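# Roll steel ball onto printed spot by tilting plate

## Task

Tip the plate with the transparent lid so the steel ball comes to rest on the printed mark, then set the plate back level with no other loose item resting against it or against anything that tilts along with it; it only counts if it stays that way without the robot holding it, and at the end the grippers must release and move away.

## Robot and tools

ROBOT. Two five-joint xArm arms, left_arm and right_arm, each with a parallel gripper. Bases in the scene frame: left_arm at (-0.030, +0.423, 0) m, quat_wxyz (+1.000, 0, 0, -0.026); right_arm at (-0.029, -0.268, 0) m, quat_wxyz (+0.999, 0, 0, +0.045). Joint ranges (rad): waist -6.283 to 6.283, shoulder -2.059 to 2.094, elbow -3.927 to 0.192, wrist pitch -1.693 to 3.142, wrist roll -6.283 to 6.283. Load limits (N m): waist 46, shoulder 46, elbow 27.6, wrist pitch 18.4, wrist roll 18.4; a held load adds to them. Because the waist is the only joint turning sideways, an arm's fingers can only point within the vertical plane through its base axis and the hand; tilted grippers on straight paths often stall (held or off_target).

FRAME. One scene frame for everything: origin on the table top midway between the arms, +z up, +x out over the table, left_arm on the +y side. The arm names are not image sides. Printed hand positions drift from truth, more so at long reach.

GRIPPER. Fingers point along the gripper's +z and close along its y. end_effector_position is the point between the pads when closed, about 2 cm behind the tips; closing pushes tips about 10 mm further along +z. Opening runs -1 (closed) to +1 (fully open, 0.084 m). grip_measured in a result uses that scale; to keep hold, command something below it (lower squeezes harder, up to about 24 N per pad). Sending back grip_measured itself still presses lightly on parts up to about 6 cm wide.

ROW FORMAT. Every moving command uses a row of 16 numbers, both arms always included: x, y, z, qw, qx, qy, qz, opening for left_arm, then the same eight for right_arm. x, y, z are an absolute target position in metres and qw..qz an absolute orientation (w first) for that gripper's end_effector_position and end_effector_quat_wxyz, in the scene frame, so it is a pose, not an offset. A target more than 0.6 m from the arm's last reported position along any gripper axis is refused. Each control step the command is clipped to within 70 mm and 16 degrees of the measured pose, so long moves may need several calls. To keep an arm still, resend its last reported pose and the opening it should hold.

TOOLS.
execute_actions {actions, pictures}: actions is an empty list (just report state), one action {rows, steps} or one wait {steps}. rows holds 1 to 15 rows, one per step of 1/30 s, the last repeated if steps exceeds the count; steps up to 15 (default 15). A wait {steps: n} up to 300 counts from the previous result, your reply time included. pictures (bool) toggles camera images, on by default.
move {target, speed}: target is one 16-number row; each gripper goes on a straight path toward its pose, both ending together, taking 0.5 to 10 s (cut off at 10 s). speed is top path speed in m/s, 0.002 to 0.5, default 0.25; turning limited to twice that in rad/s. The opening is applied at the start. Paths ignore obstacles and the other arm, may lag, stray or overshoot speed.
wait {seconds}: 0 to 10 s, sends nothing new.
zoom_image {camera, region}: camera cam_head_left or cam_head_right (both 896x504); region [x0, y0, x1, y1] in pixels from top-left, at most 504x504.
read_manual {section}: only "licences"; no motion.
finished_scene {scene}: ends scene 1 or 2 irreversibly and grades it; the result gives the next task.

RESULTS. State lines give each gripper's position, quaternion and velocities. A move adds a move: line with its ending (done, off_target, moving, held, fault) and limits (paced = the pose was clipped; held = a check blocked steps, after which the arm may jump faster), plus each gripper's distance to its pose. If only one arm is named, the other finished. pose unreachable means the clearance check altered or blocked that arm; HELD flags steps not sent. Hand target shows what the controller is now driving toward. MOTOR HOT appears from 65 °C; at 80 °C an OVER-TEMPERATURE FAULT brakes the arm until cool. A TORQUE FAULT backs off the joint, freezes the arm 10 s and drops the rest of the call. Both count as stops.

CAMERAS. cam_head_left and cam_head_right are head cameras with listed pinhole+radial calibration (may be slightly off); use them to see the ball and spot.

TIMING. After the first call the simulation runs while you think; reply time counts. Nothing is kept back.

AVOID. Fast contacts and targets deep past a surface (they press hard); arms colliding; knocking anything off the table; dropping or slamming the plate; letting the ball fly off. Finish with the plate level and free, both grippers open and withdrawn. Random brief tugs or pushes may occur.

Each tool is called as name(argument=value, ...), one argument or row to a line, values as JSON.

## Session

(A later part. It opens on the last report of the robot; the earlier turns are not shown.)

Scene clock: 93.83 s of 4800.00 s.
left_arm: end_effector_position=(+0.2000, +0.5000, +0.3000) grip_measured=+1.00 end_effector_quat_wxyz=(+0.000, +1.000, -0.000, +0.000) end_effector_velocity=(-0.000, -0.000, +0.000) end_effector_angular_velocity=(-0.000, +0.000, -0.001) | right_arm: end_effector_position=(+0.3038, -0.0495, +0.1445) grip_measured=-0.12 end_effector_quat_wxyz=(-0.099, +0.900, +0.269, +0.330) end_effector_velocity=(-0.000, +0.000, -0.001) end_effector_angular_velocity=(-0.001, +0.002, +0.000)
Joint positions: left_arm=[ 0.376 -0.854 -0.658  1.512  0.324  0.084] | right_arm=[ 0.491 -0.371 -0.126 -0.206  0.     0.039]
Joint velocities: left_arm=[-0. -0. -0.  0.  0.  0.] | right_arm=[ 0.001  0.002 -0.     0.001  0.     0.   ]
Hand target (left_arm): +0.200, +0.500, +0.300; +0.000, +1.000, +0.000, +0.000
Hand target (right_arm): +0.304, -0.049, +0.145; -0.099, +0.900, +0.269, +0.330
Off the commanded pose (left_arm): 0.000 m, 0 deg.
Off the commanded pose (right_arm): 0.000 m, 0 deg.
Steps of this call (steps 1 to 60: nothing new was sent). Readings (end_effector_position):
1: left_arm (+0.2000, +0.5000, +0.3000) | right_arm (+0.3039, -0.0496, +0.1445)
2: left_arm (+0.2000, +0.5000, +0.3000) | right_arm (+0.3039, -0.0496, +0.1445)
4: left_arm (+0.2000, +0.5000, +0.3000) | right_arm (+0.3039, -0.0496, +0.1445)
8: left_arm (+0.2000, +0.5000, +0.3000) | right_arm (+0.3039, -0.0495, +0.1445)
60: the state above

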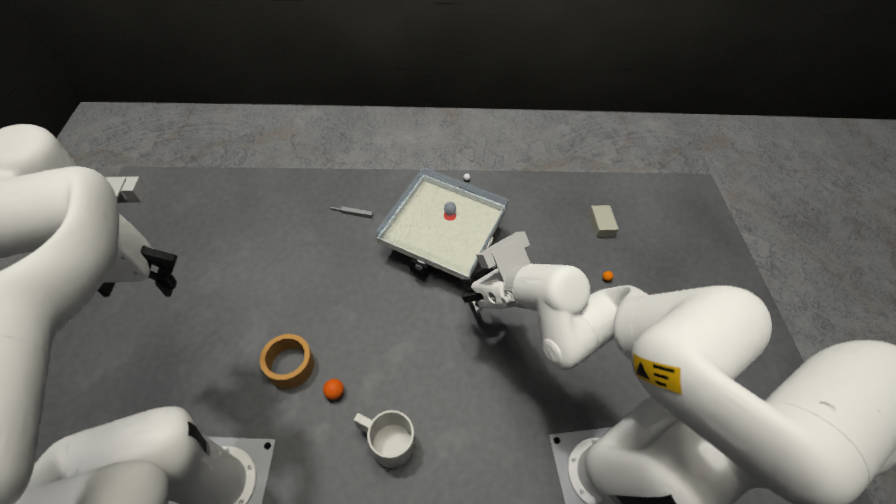

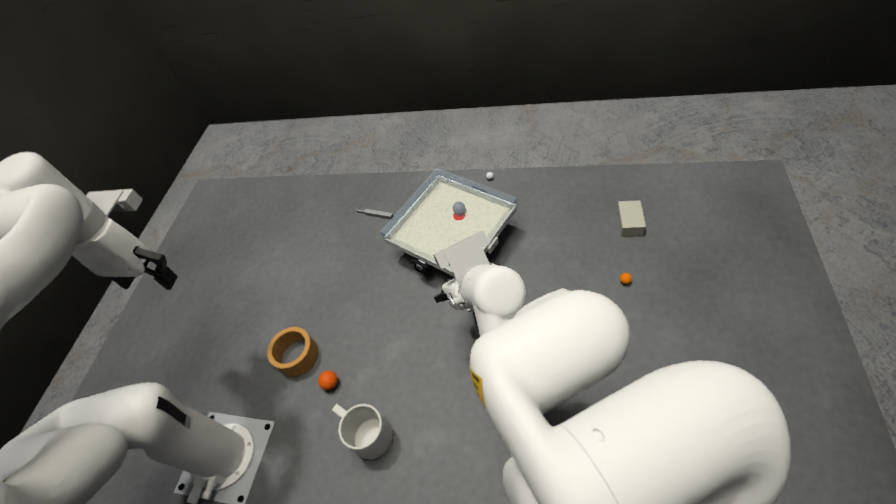

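execute_actions(
  actions=[
    {"rows":[[0.2,0.5,0.3,0,1,0,0,1,0.303,-0.0494,0.1425,-0.098,0.9,0.2685,0.33,-0.3]],"steps":10},
  ],
  pictures=false,
)

execute_actions(
  actions=[
    {"rows":[[0.2,0.5,0.3,0,1,0,0,1,0.304,-0.0495,0.1448,-0.098,0.9,0.2685,0.33,-0.3]]},
  ],
  pictures=false,
)

wait(
  seconds=1.5,
)

zoom_image(
  camera="cam_head_left",
  region=[410, 180, 490, 250],
)

Scene clock: 97.27 s of 4800.00 s.
left_arm: end_effector_position=(+0.2000, +0.5000, +0.3000) grip_measured=+1.00 end_effector_quat_wxyz=(+0.000, +1.000, -0.000, +0.000) end_effector_velocity=(+0.000, +0.000, +0.000) end_effector_angular_velocity=(+0.000, -0.001, +0.000) | right_arm: end_effector_position=(+0.3030, -0.0495, +0.1426) grip_measured=-0.12 end_effector_quat_wxyz=(-0.099, +0.900, +0.269, +0.330) end_effector_velocity=(-0.000, +0.000, -0.000) end_effector_angular_velocity=(+0.001, -0.001, +0.001)
Joint positions: left_arm=[ 0.376 -0.854 -0.658  1.512  0.324  0.084] | right_arm=[ 0.492 -0.364 -0.123 -0.216  0.001  0.039]
Joint velocities: left_arm=[ 0.    -0.    -0.    -0.001 -0.     0.   ] | right_arm=[ 0.001  0.002  0.001 -0.005  0.     0.   ]
Hand target (left_arm): +0.200, +0.500, +0.300; +0.000, +1.000, +0.000, +0.000
Hand target (right_arm): +0.303, -0.049, +0.143; -0.099, +0.900, +0.269, +0.330
Off the commanded pose (left_arm): 0.000 m, 0 deg.
Off the commanded pose (right_arm): 0.000 m, 0 deg.
Steps of this call (steps 1 to 90: nothing new was sent; then 0.10 s passed at rest; steps 91 to 100: all 10 steps of this action). Readings (end_effector_position):
91: left_arm (+0.2000, +0.5000, +0.3000) | right_arm (+0.3038, -0.0495, +0.1445)
92: left_arm (+0.2000, +0.5000, +0.3000) | right_arm (+0.3037, -0.0494, +0.1443)
94: left_arm (+0.2000, +0.5000, +0.3000) | right_arm (+0.3034, -0.0494, +0.1434)
98: left_arm (+0.2000, +0.5000, +0.3000) | right_arm (+0.3031, -0.0495, +0.1427)
100: the state above

Scene clock: 97.77 s of 4800.00 s.
left_arm: end_effector_position=(+0.2000, +0.5000, +0.3000) grip_measured=+1.00 end_effector_quat_wxyz=(+0.000, +1.000, +0.000, +0.000) end_effector_velocity=(+0.000, +0.000, +0.000) end_effector_angular_velocity=(+0.000, -0.001, +0.001) | right_arm: end_effector_position=(+0.3039, -0.0495, +0.1447) grip_measured=-0.12 end_effector_quat_wxyz=(-0.098, +0.900, +0.269, +0.330) end_effector_velocity=(+0.000, +0.000, +0.001) end_effector_angular_velocity=(+0.000, -0.002, +0.001)
Joint positions: left_arm=[ 0.376 -0.854 -0.658  1.512  0.324  0.084] | right_arm=[ 0.491 -0.372 -0.126 -0.205  0.     0.039]
Joint velocities: left_arm=[ 0.    -0.    -0.    -0.001 -0.001 -0.   ] | right_arm=[-0.    -0.001 -0.001 -0.    -0.001 -0.   ]
Hand target (left_arm): +0.200, +0.500, +0.300; +0.000, +1.000, +0.000, +0.000
Hand target (right_arm): +0.304, -0.050, +0.145; -0.098, +0.900, +0.269, +0.330
Off the commanded pose (left_arm): 0.000 m, 0 deg.
Off the commanded pose (right_arm): 0.000 m, 0 deg.
Steps of this call (steps 1 to 15: all 15 steps of this action). Readings (end_effector_position):
1: left_arm (+0.2000, +0.5000, +0.3000) | right_arm (+0.3030, -0.0495, +0.1426)
2: left_arm (+0.2000, +0.5000, +0.3000) | right_arm (+0.3031, -0.0496, +0.1427)
4: left_arm (+0.2000, +0.5000, +0.3000) | right_arm (+0.3034, -0.0496, +0.1433)
8: left_arm (+0.2000, +0.5000, +0.3000) | right_arm (+0.3038, -0.0495, +0.1443)
15: the state above

Scene clock: 99.27 s of 4800.00 s.
left_arm: end_effector_position=(+0.2000, +0.5000, +0.3000) grip_measured=+1.00 end_effector_quat_wxyz=(+0.000, +1.000, +0.000, +0.000) end_effector_velocity=(-0.000, +0.000, +0.000) end_effector_angular_velocity=(+0.000, -0.001, +0.000) | right_arm: end_effector_position=(+0.3040, -0.0495, +0.1448) grip_measured=-0.12 end_effector_quat_wxyz=(-0.098, +0.900, +0.269, +0.330) end_effector_velocity=(+0.000, +0.000, +0.001) end_effector_angular_velocity=(+0.001, -0.001, +0.001)
Joint positions: left_arm=[ 0.376 -0.854 -0.658  1.512  0.324  0.084] | right_arm=[ 0.491 -0.372 -0.126 -0.205  0.     0.039]
Joint velocities: left_arm=[ 0.001 -0.001  0.    -0.     0.001 -0.   ] | right_arm=[ 0.001 -0.    -0.001 -0.    -0.     0.   ]
Hand target (left_arm): +0.200, +0.500, +0.300; +0.000, +1.000, +0.000, +0.000
Hand target (right_arm): +0.304, -0.050, +0.145; -0.098, +0.900, +0.269, +0.330
Off the commanded pose (left_arm): 0.000 m, 0 deg.
Off the commanded pose (right_arm): 0.000 m, 0 deg.
Steps of this call (steps 1 to 45: nothing new was sent). Readings (end_effector_position):
1: left_arm (+0.2000, +0.5000, +0.3000) | right_arm (+0.3040, -0.0495, +0.1447)
2: left_arm (+0.2000, +0.5000, +0.3000) | right_arm (+0.3040, -0.0495, +0.1447)
4: left_arm (+0.2000, +0.5000, +0.3000) | right_arm (+0.3040, -0.0495, +0.1447)
8: left_arm (+0.2000, +0.5000, +0.3000) | right_arm (+0.3040, -0.0495, +0.1448)
45: the state above

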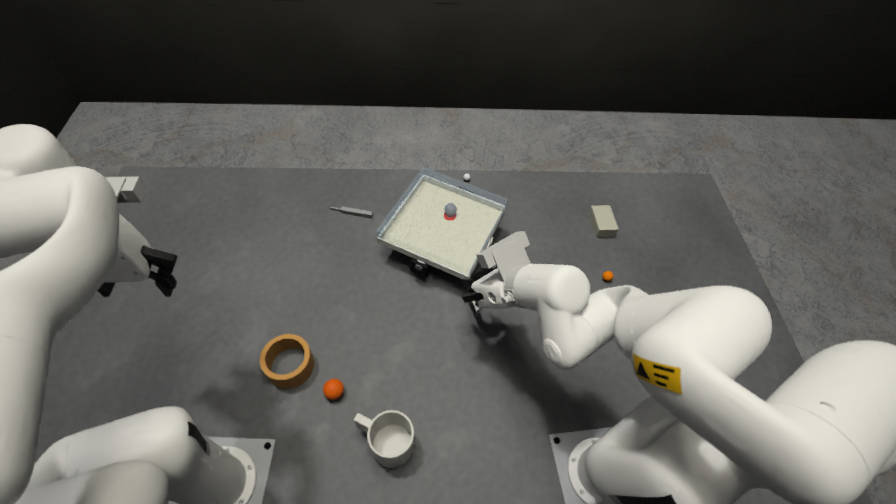

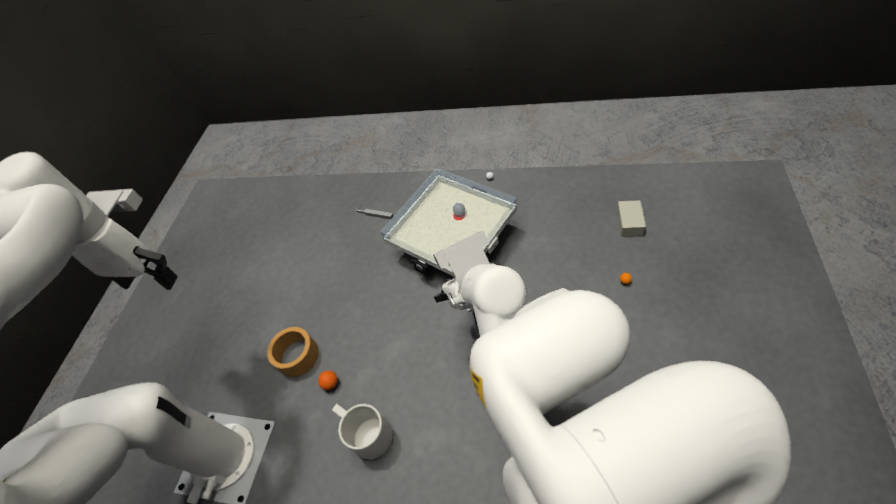

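Region (410, 180, 490, 250) of cam_head_left's 896x504 image, scaled by 6.300, with more detail than that image has; it fills the top 441 rows of this view, and the rest is white.

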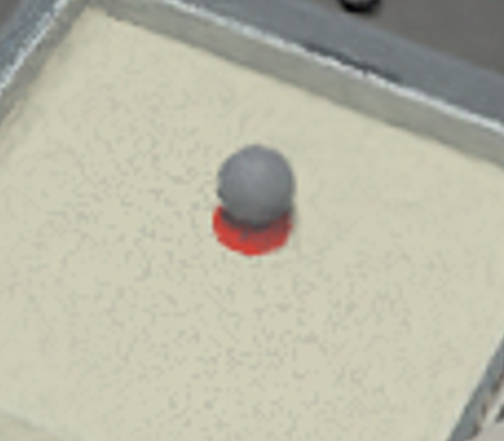

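move(
  target=[0.2,0.5,0.3,0,1,0,0,1,0.304,-0.0495,0.1448,-0.098,0.9,0.2685,0.33,0.7],
)

move(
  target=[0.2,0.5,0.3,0,1,0,0,1,0.265,-0.075,0.24,-0.098,0.9,0.2685,0.33,0.7],
  speed=0.1,
)

move(
  target=[0.2,0.5,0.3,0,1,0,0,1,0.25,-0.3,0.3,0,1,0,0,0.7],
)

Scene clock: 102.37 s of 4800.00 s.
left_arm: end_effector_position=(+0.2000, +0.5000, +0.3000) grip_measured=+1.00 end_effector_quat_wxyz=(+0.000, +1.000, +0.000, +0.000) end_effector_velocity=(+0.000, -0.000, -0.000) end_effector_angular_velocity=(-0.000, +0.000, -0.002) | right_arm: end_effector_position=(+0.3040, -0.0495, +0.1448) grip_measured=+0.70 end_effector_quat_wxyz=(-0.098, +0.900, +0.269, +0.330) end_effector_velocity=(+0.000, -0.000, -0.000) end_effector_angular_velocity=(-0.001, +0.001, -0.001)
Joint positions: left_arm=[ 0.376 -0.854 -0.658  1.512  0.324  0.084] | right_arm=[ 0.491 -0.372 -0.126 -0.205  0.     0.073]
Joint velocities: left_arm=[-0.001  0.001  0.    -0.001  0.001 -0.   ] | right_arm=[-0.001  0.001  0.     0.     0.     0.   ]
Hand target (left_arm): +0.200, +0.500, +0.300; +0.000, +1.000, +0.000, +0.000
Hand target (right_arm): +0.304, -0.050, +0.145; -0.098, +0.900, +0.269, +0.330
Off the commanded pose (left_arm): 0.000 m, 0 deg.
Off the commanded pose (right_arm): 0.000 m, 0 deg.
move: done

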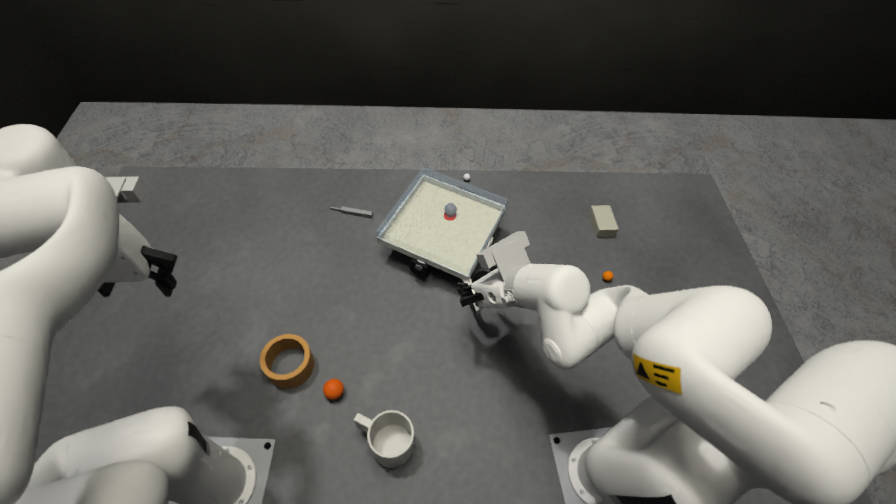

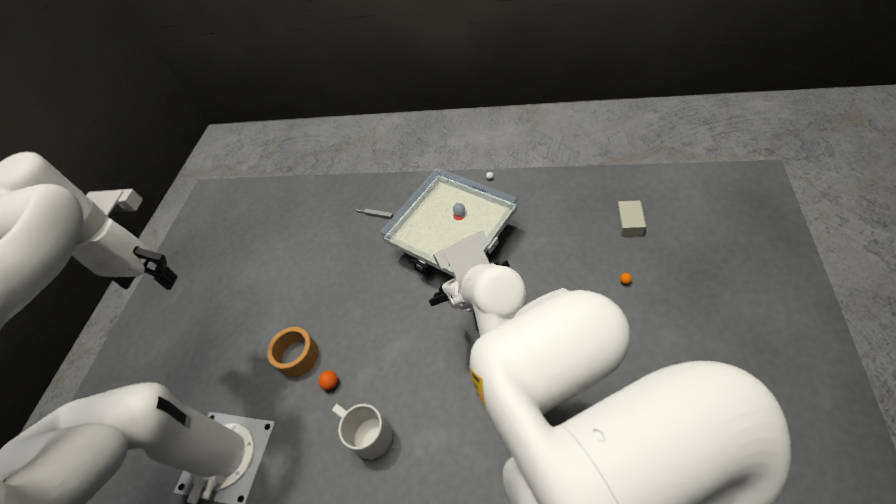

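Scene clock: 103.90 s of 4800.00 s.
left_arm: end_effector_position=(+0.2000, +0.5000, +0.3000) grip_measured=+1.00 end_effector_quat_wxyz=(+0.000, +1.000, -0.000, +0.000) end_effector_velocity=(+0.000, +0.000, +0.000) end_effector_angular_velocity=(+0.001, -0.002, +0.000) | right_arm: end_effector_position=(+0.2655, -0.0748, +0.2395) grip_measured=+0.70 end_effector_quat_wxyz=(-0.098, +0.900, +0.269, +0.329) end_effector_velocity=(-0.001, -0.001, +0.002) end_effector_angular_velocity=(+0.000, -0.000, +0.000)
Joint positions: left_arm=[ 0.376 -0.854 -0.658  1.512  0.324  0.084] | right_arm=[ 0.491 -0.99  -0.113  0.4    0.     0.073]
Joint velocities: left_arm=[ 0.    -0.    -0.    -0.001  0.     0.   ] | right_arm=[-0.    -0.01  -0.002  0.012 -0.    -0.   ]
Hand target (left_arm): +0.200, +0.500, +0.300; +0.000, +1.000, +0.000, +0.000
Hand target (right_arm): +0.265, -0.075, +0.240; -0.098, +0.900, +0.269, +0.330
Off the commanded pose (left_arm): 0.000 m, 0 deg.
Off the commanded pose (right_arm): 0.001 m, 0 deg.
move: done

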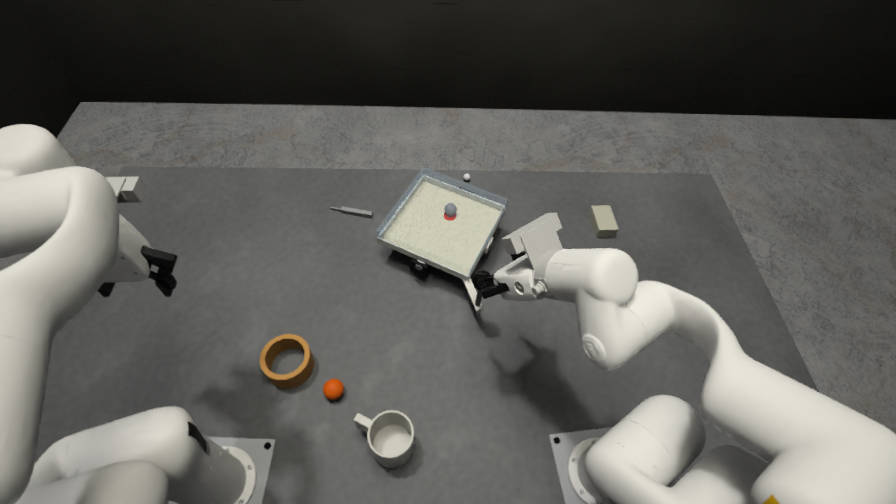

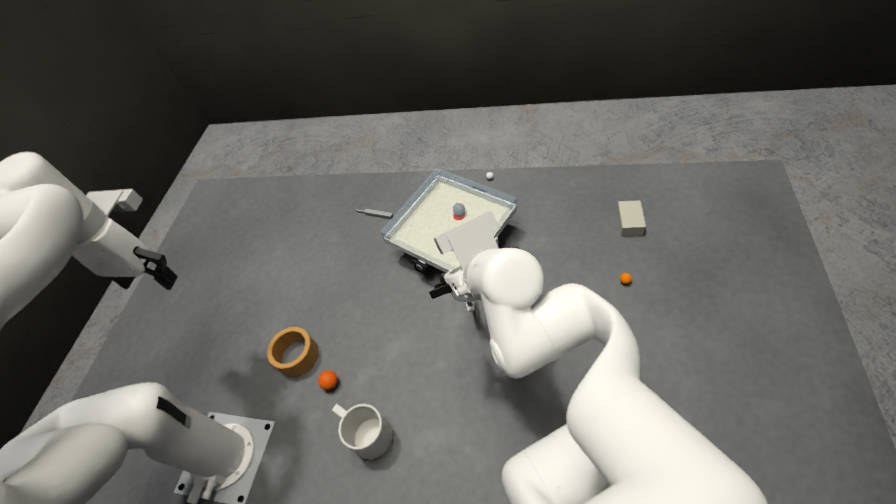

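Scene clock: 106.23 s of 4800.00 s.
left_arm: end_effector_position=(+0.2000, +0.5000, +0.3000) grip_measured=+1.00 end_effector_quat_wxyz=(+0.000, +1.000, +0.000, +0.000) end_effector_velocity=(+0.000, -0.000, +0.000) end_effector_angular_velocity=(+0.000, -0.001, -0.001) | right_arm: end_effector_position=(+0.2501, -0.2993, +0.3007) grip_measured=+0.70 end_effector_quat_wxyz=(+0.000, +1.000, -0.000, +0.000) end_effector_velocity=(+0.000, -0.002, +0.001) end_effector_angular_velocity=(+0.001, +0.005, -0.003)
Joint positions: left_arm=[ 0.376 -0.854 -0.658  1.512  0.324  0.084] | right_arm=[-0.201 -0.708 -0.738  1.446 -0.111  0.073]
Joint velocities: left_arm=[-0.001 -0.     0.    -0.001 -0.     0.   ] | right_arm=[-0.006  0.006 -0.006  0.005 -0.002  0.   ]
Hand target (left_arm): +0.200, +0.500, +0.300; +0.000, +1.000, +0.000, +0.000
Hand target (right_arm): +0.250, -0.300, +0.301; +0.000, +1.000, -0.000, -0.000
Off the commanded pose (left_arm): 0.000 m, 0 deg.
Off the commanded pose (right_arm): 0.001 m, 0 deg.
move: done

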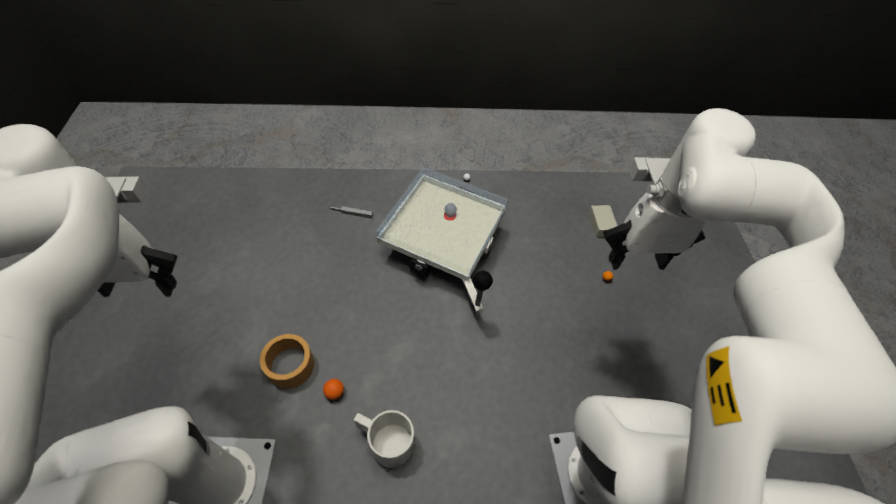

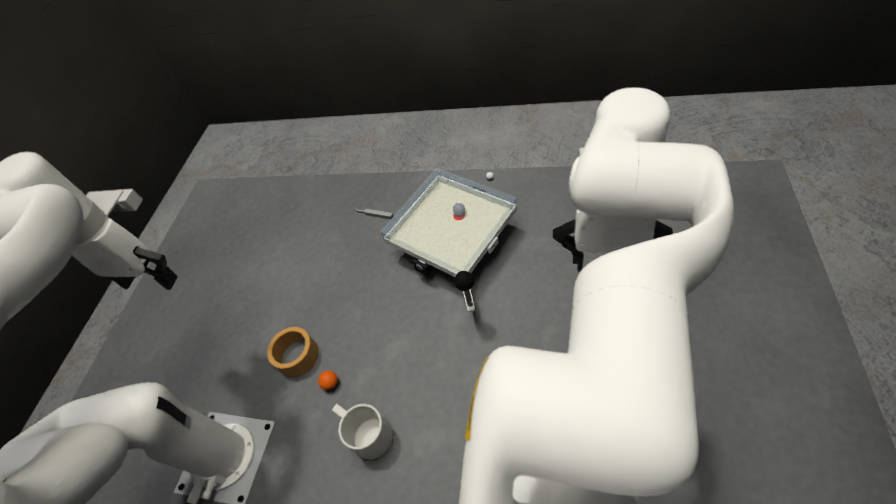

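finished_scene(
  scene=1,
)

The scene is finished: the task was done.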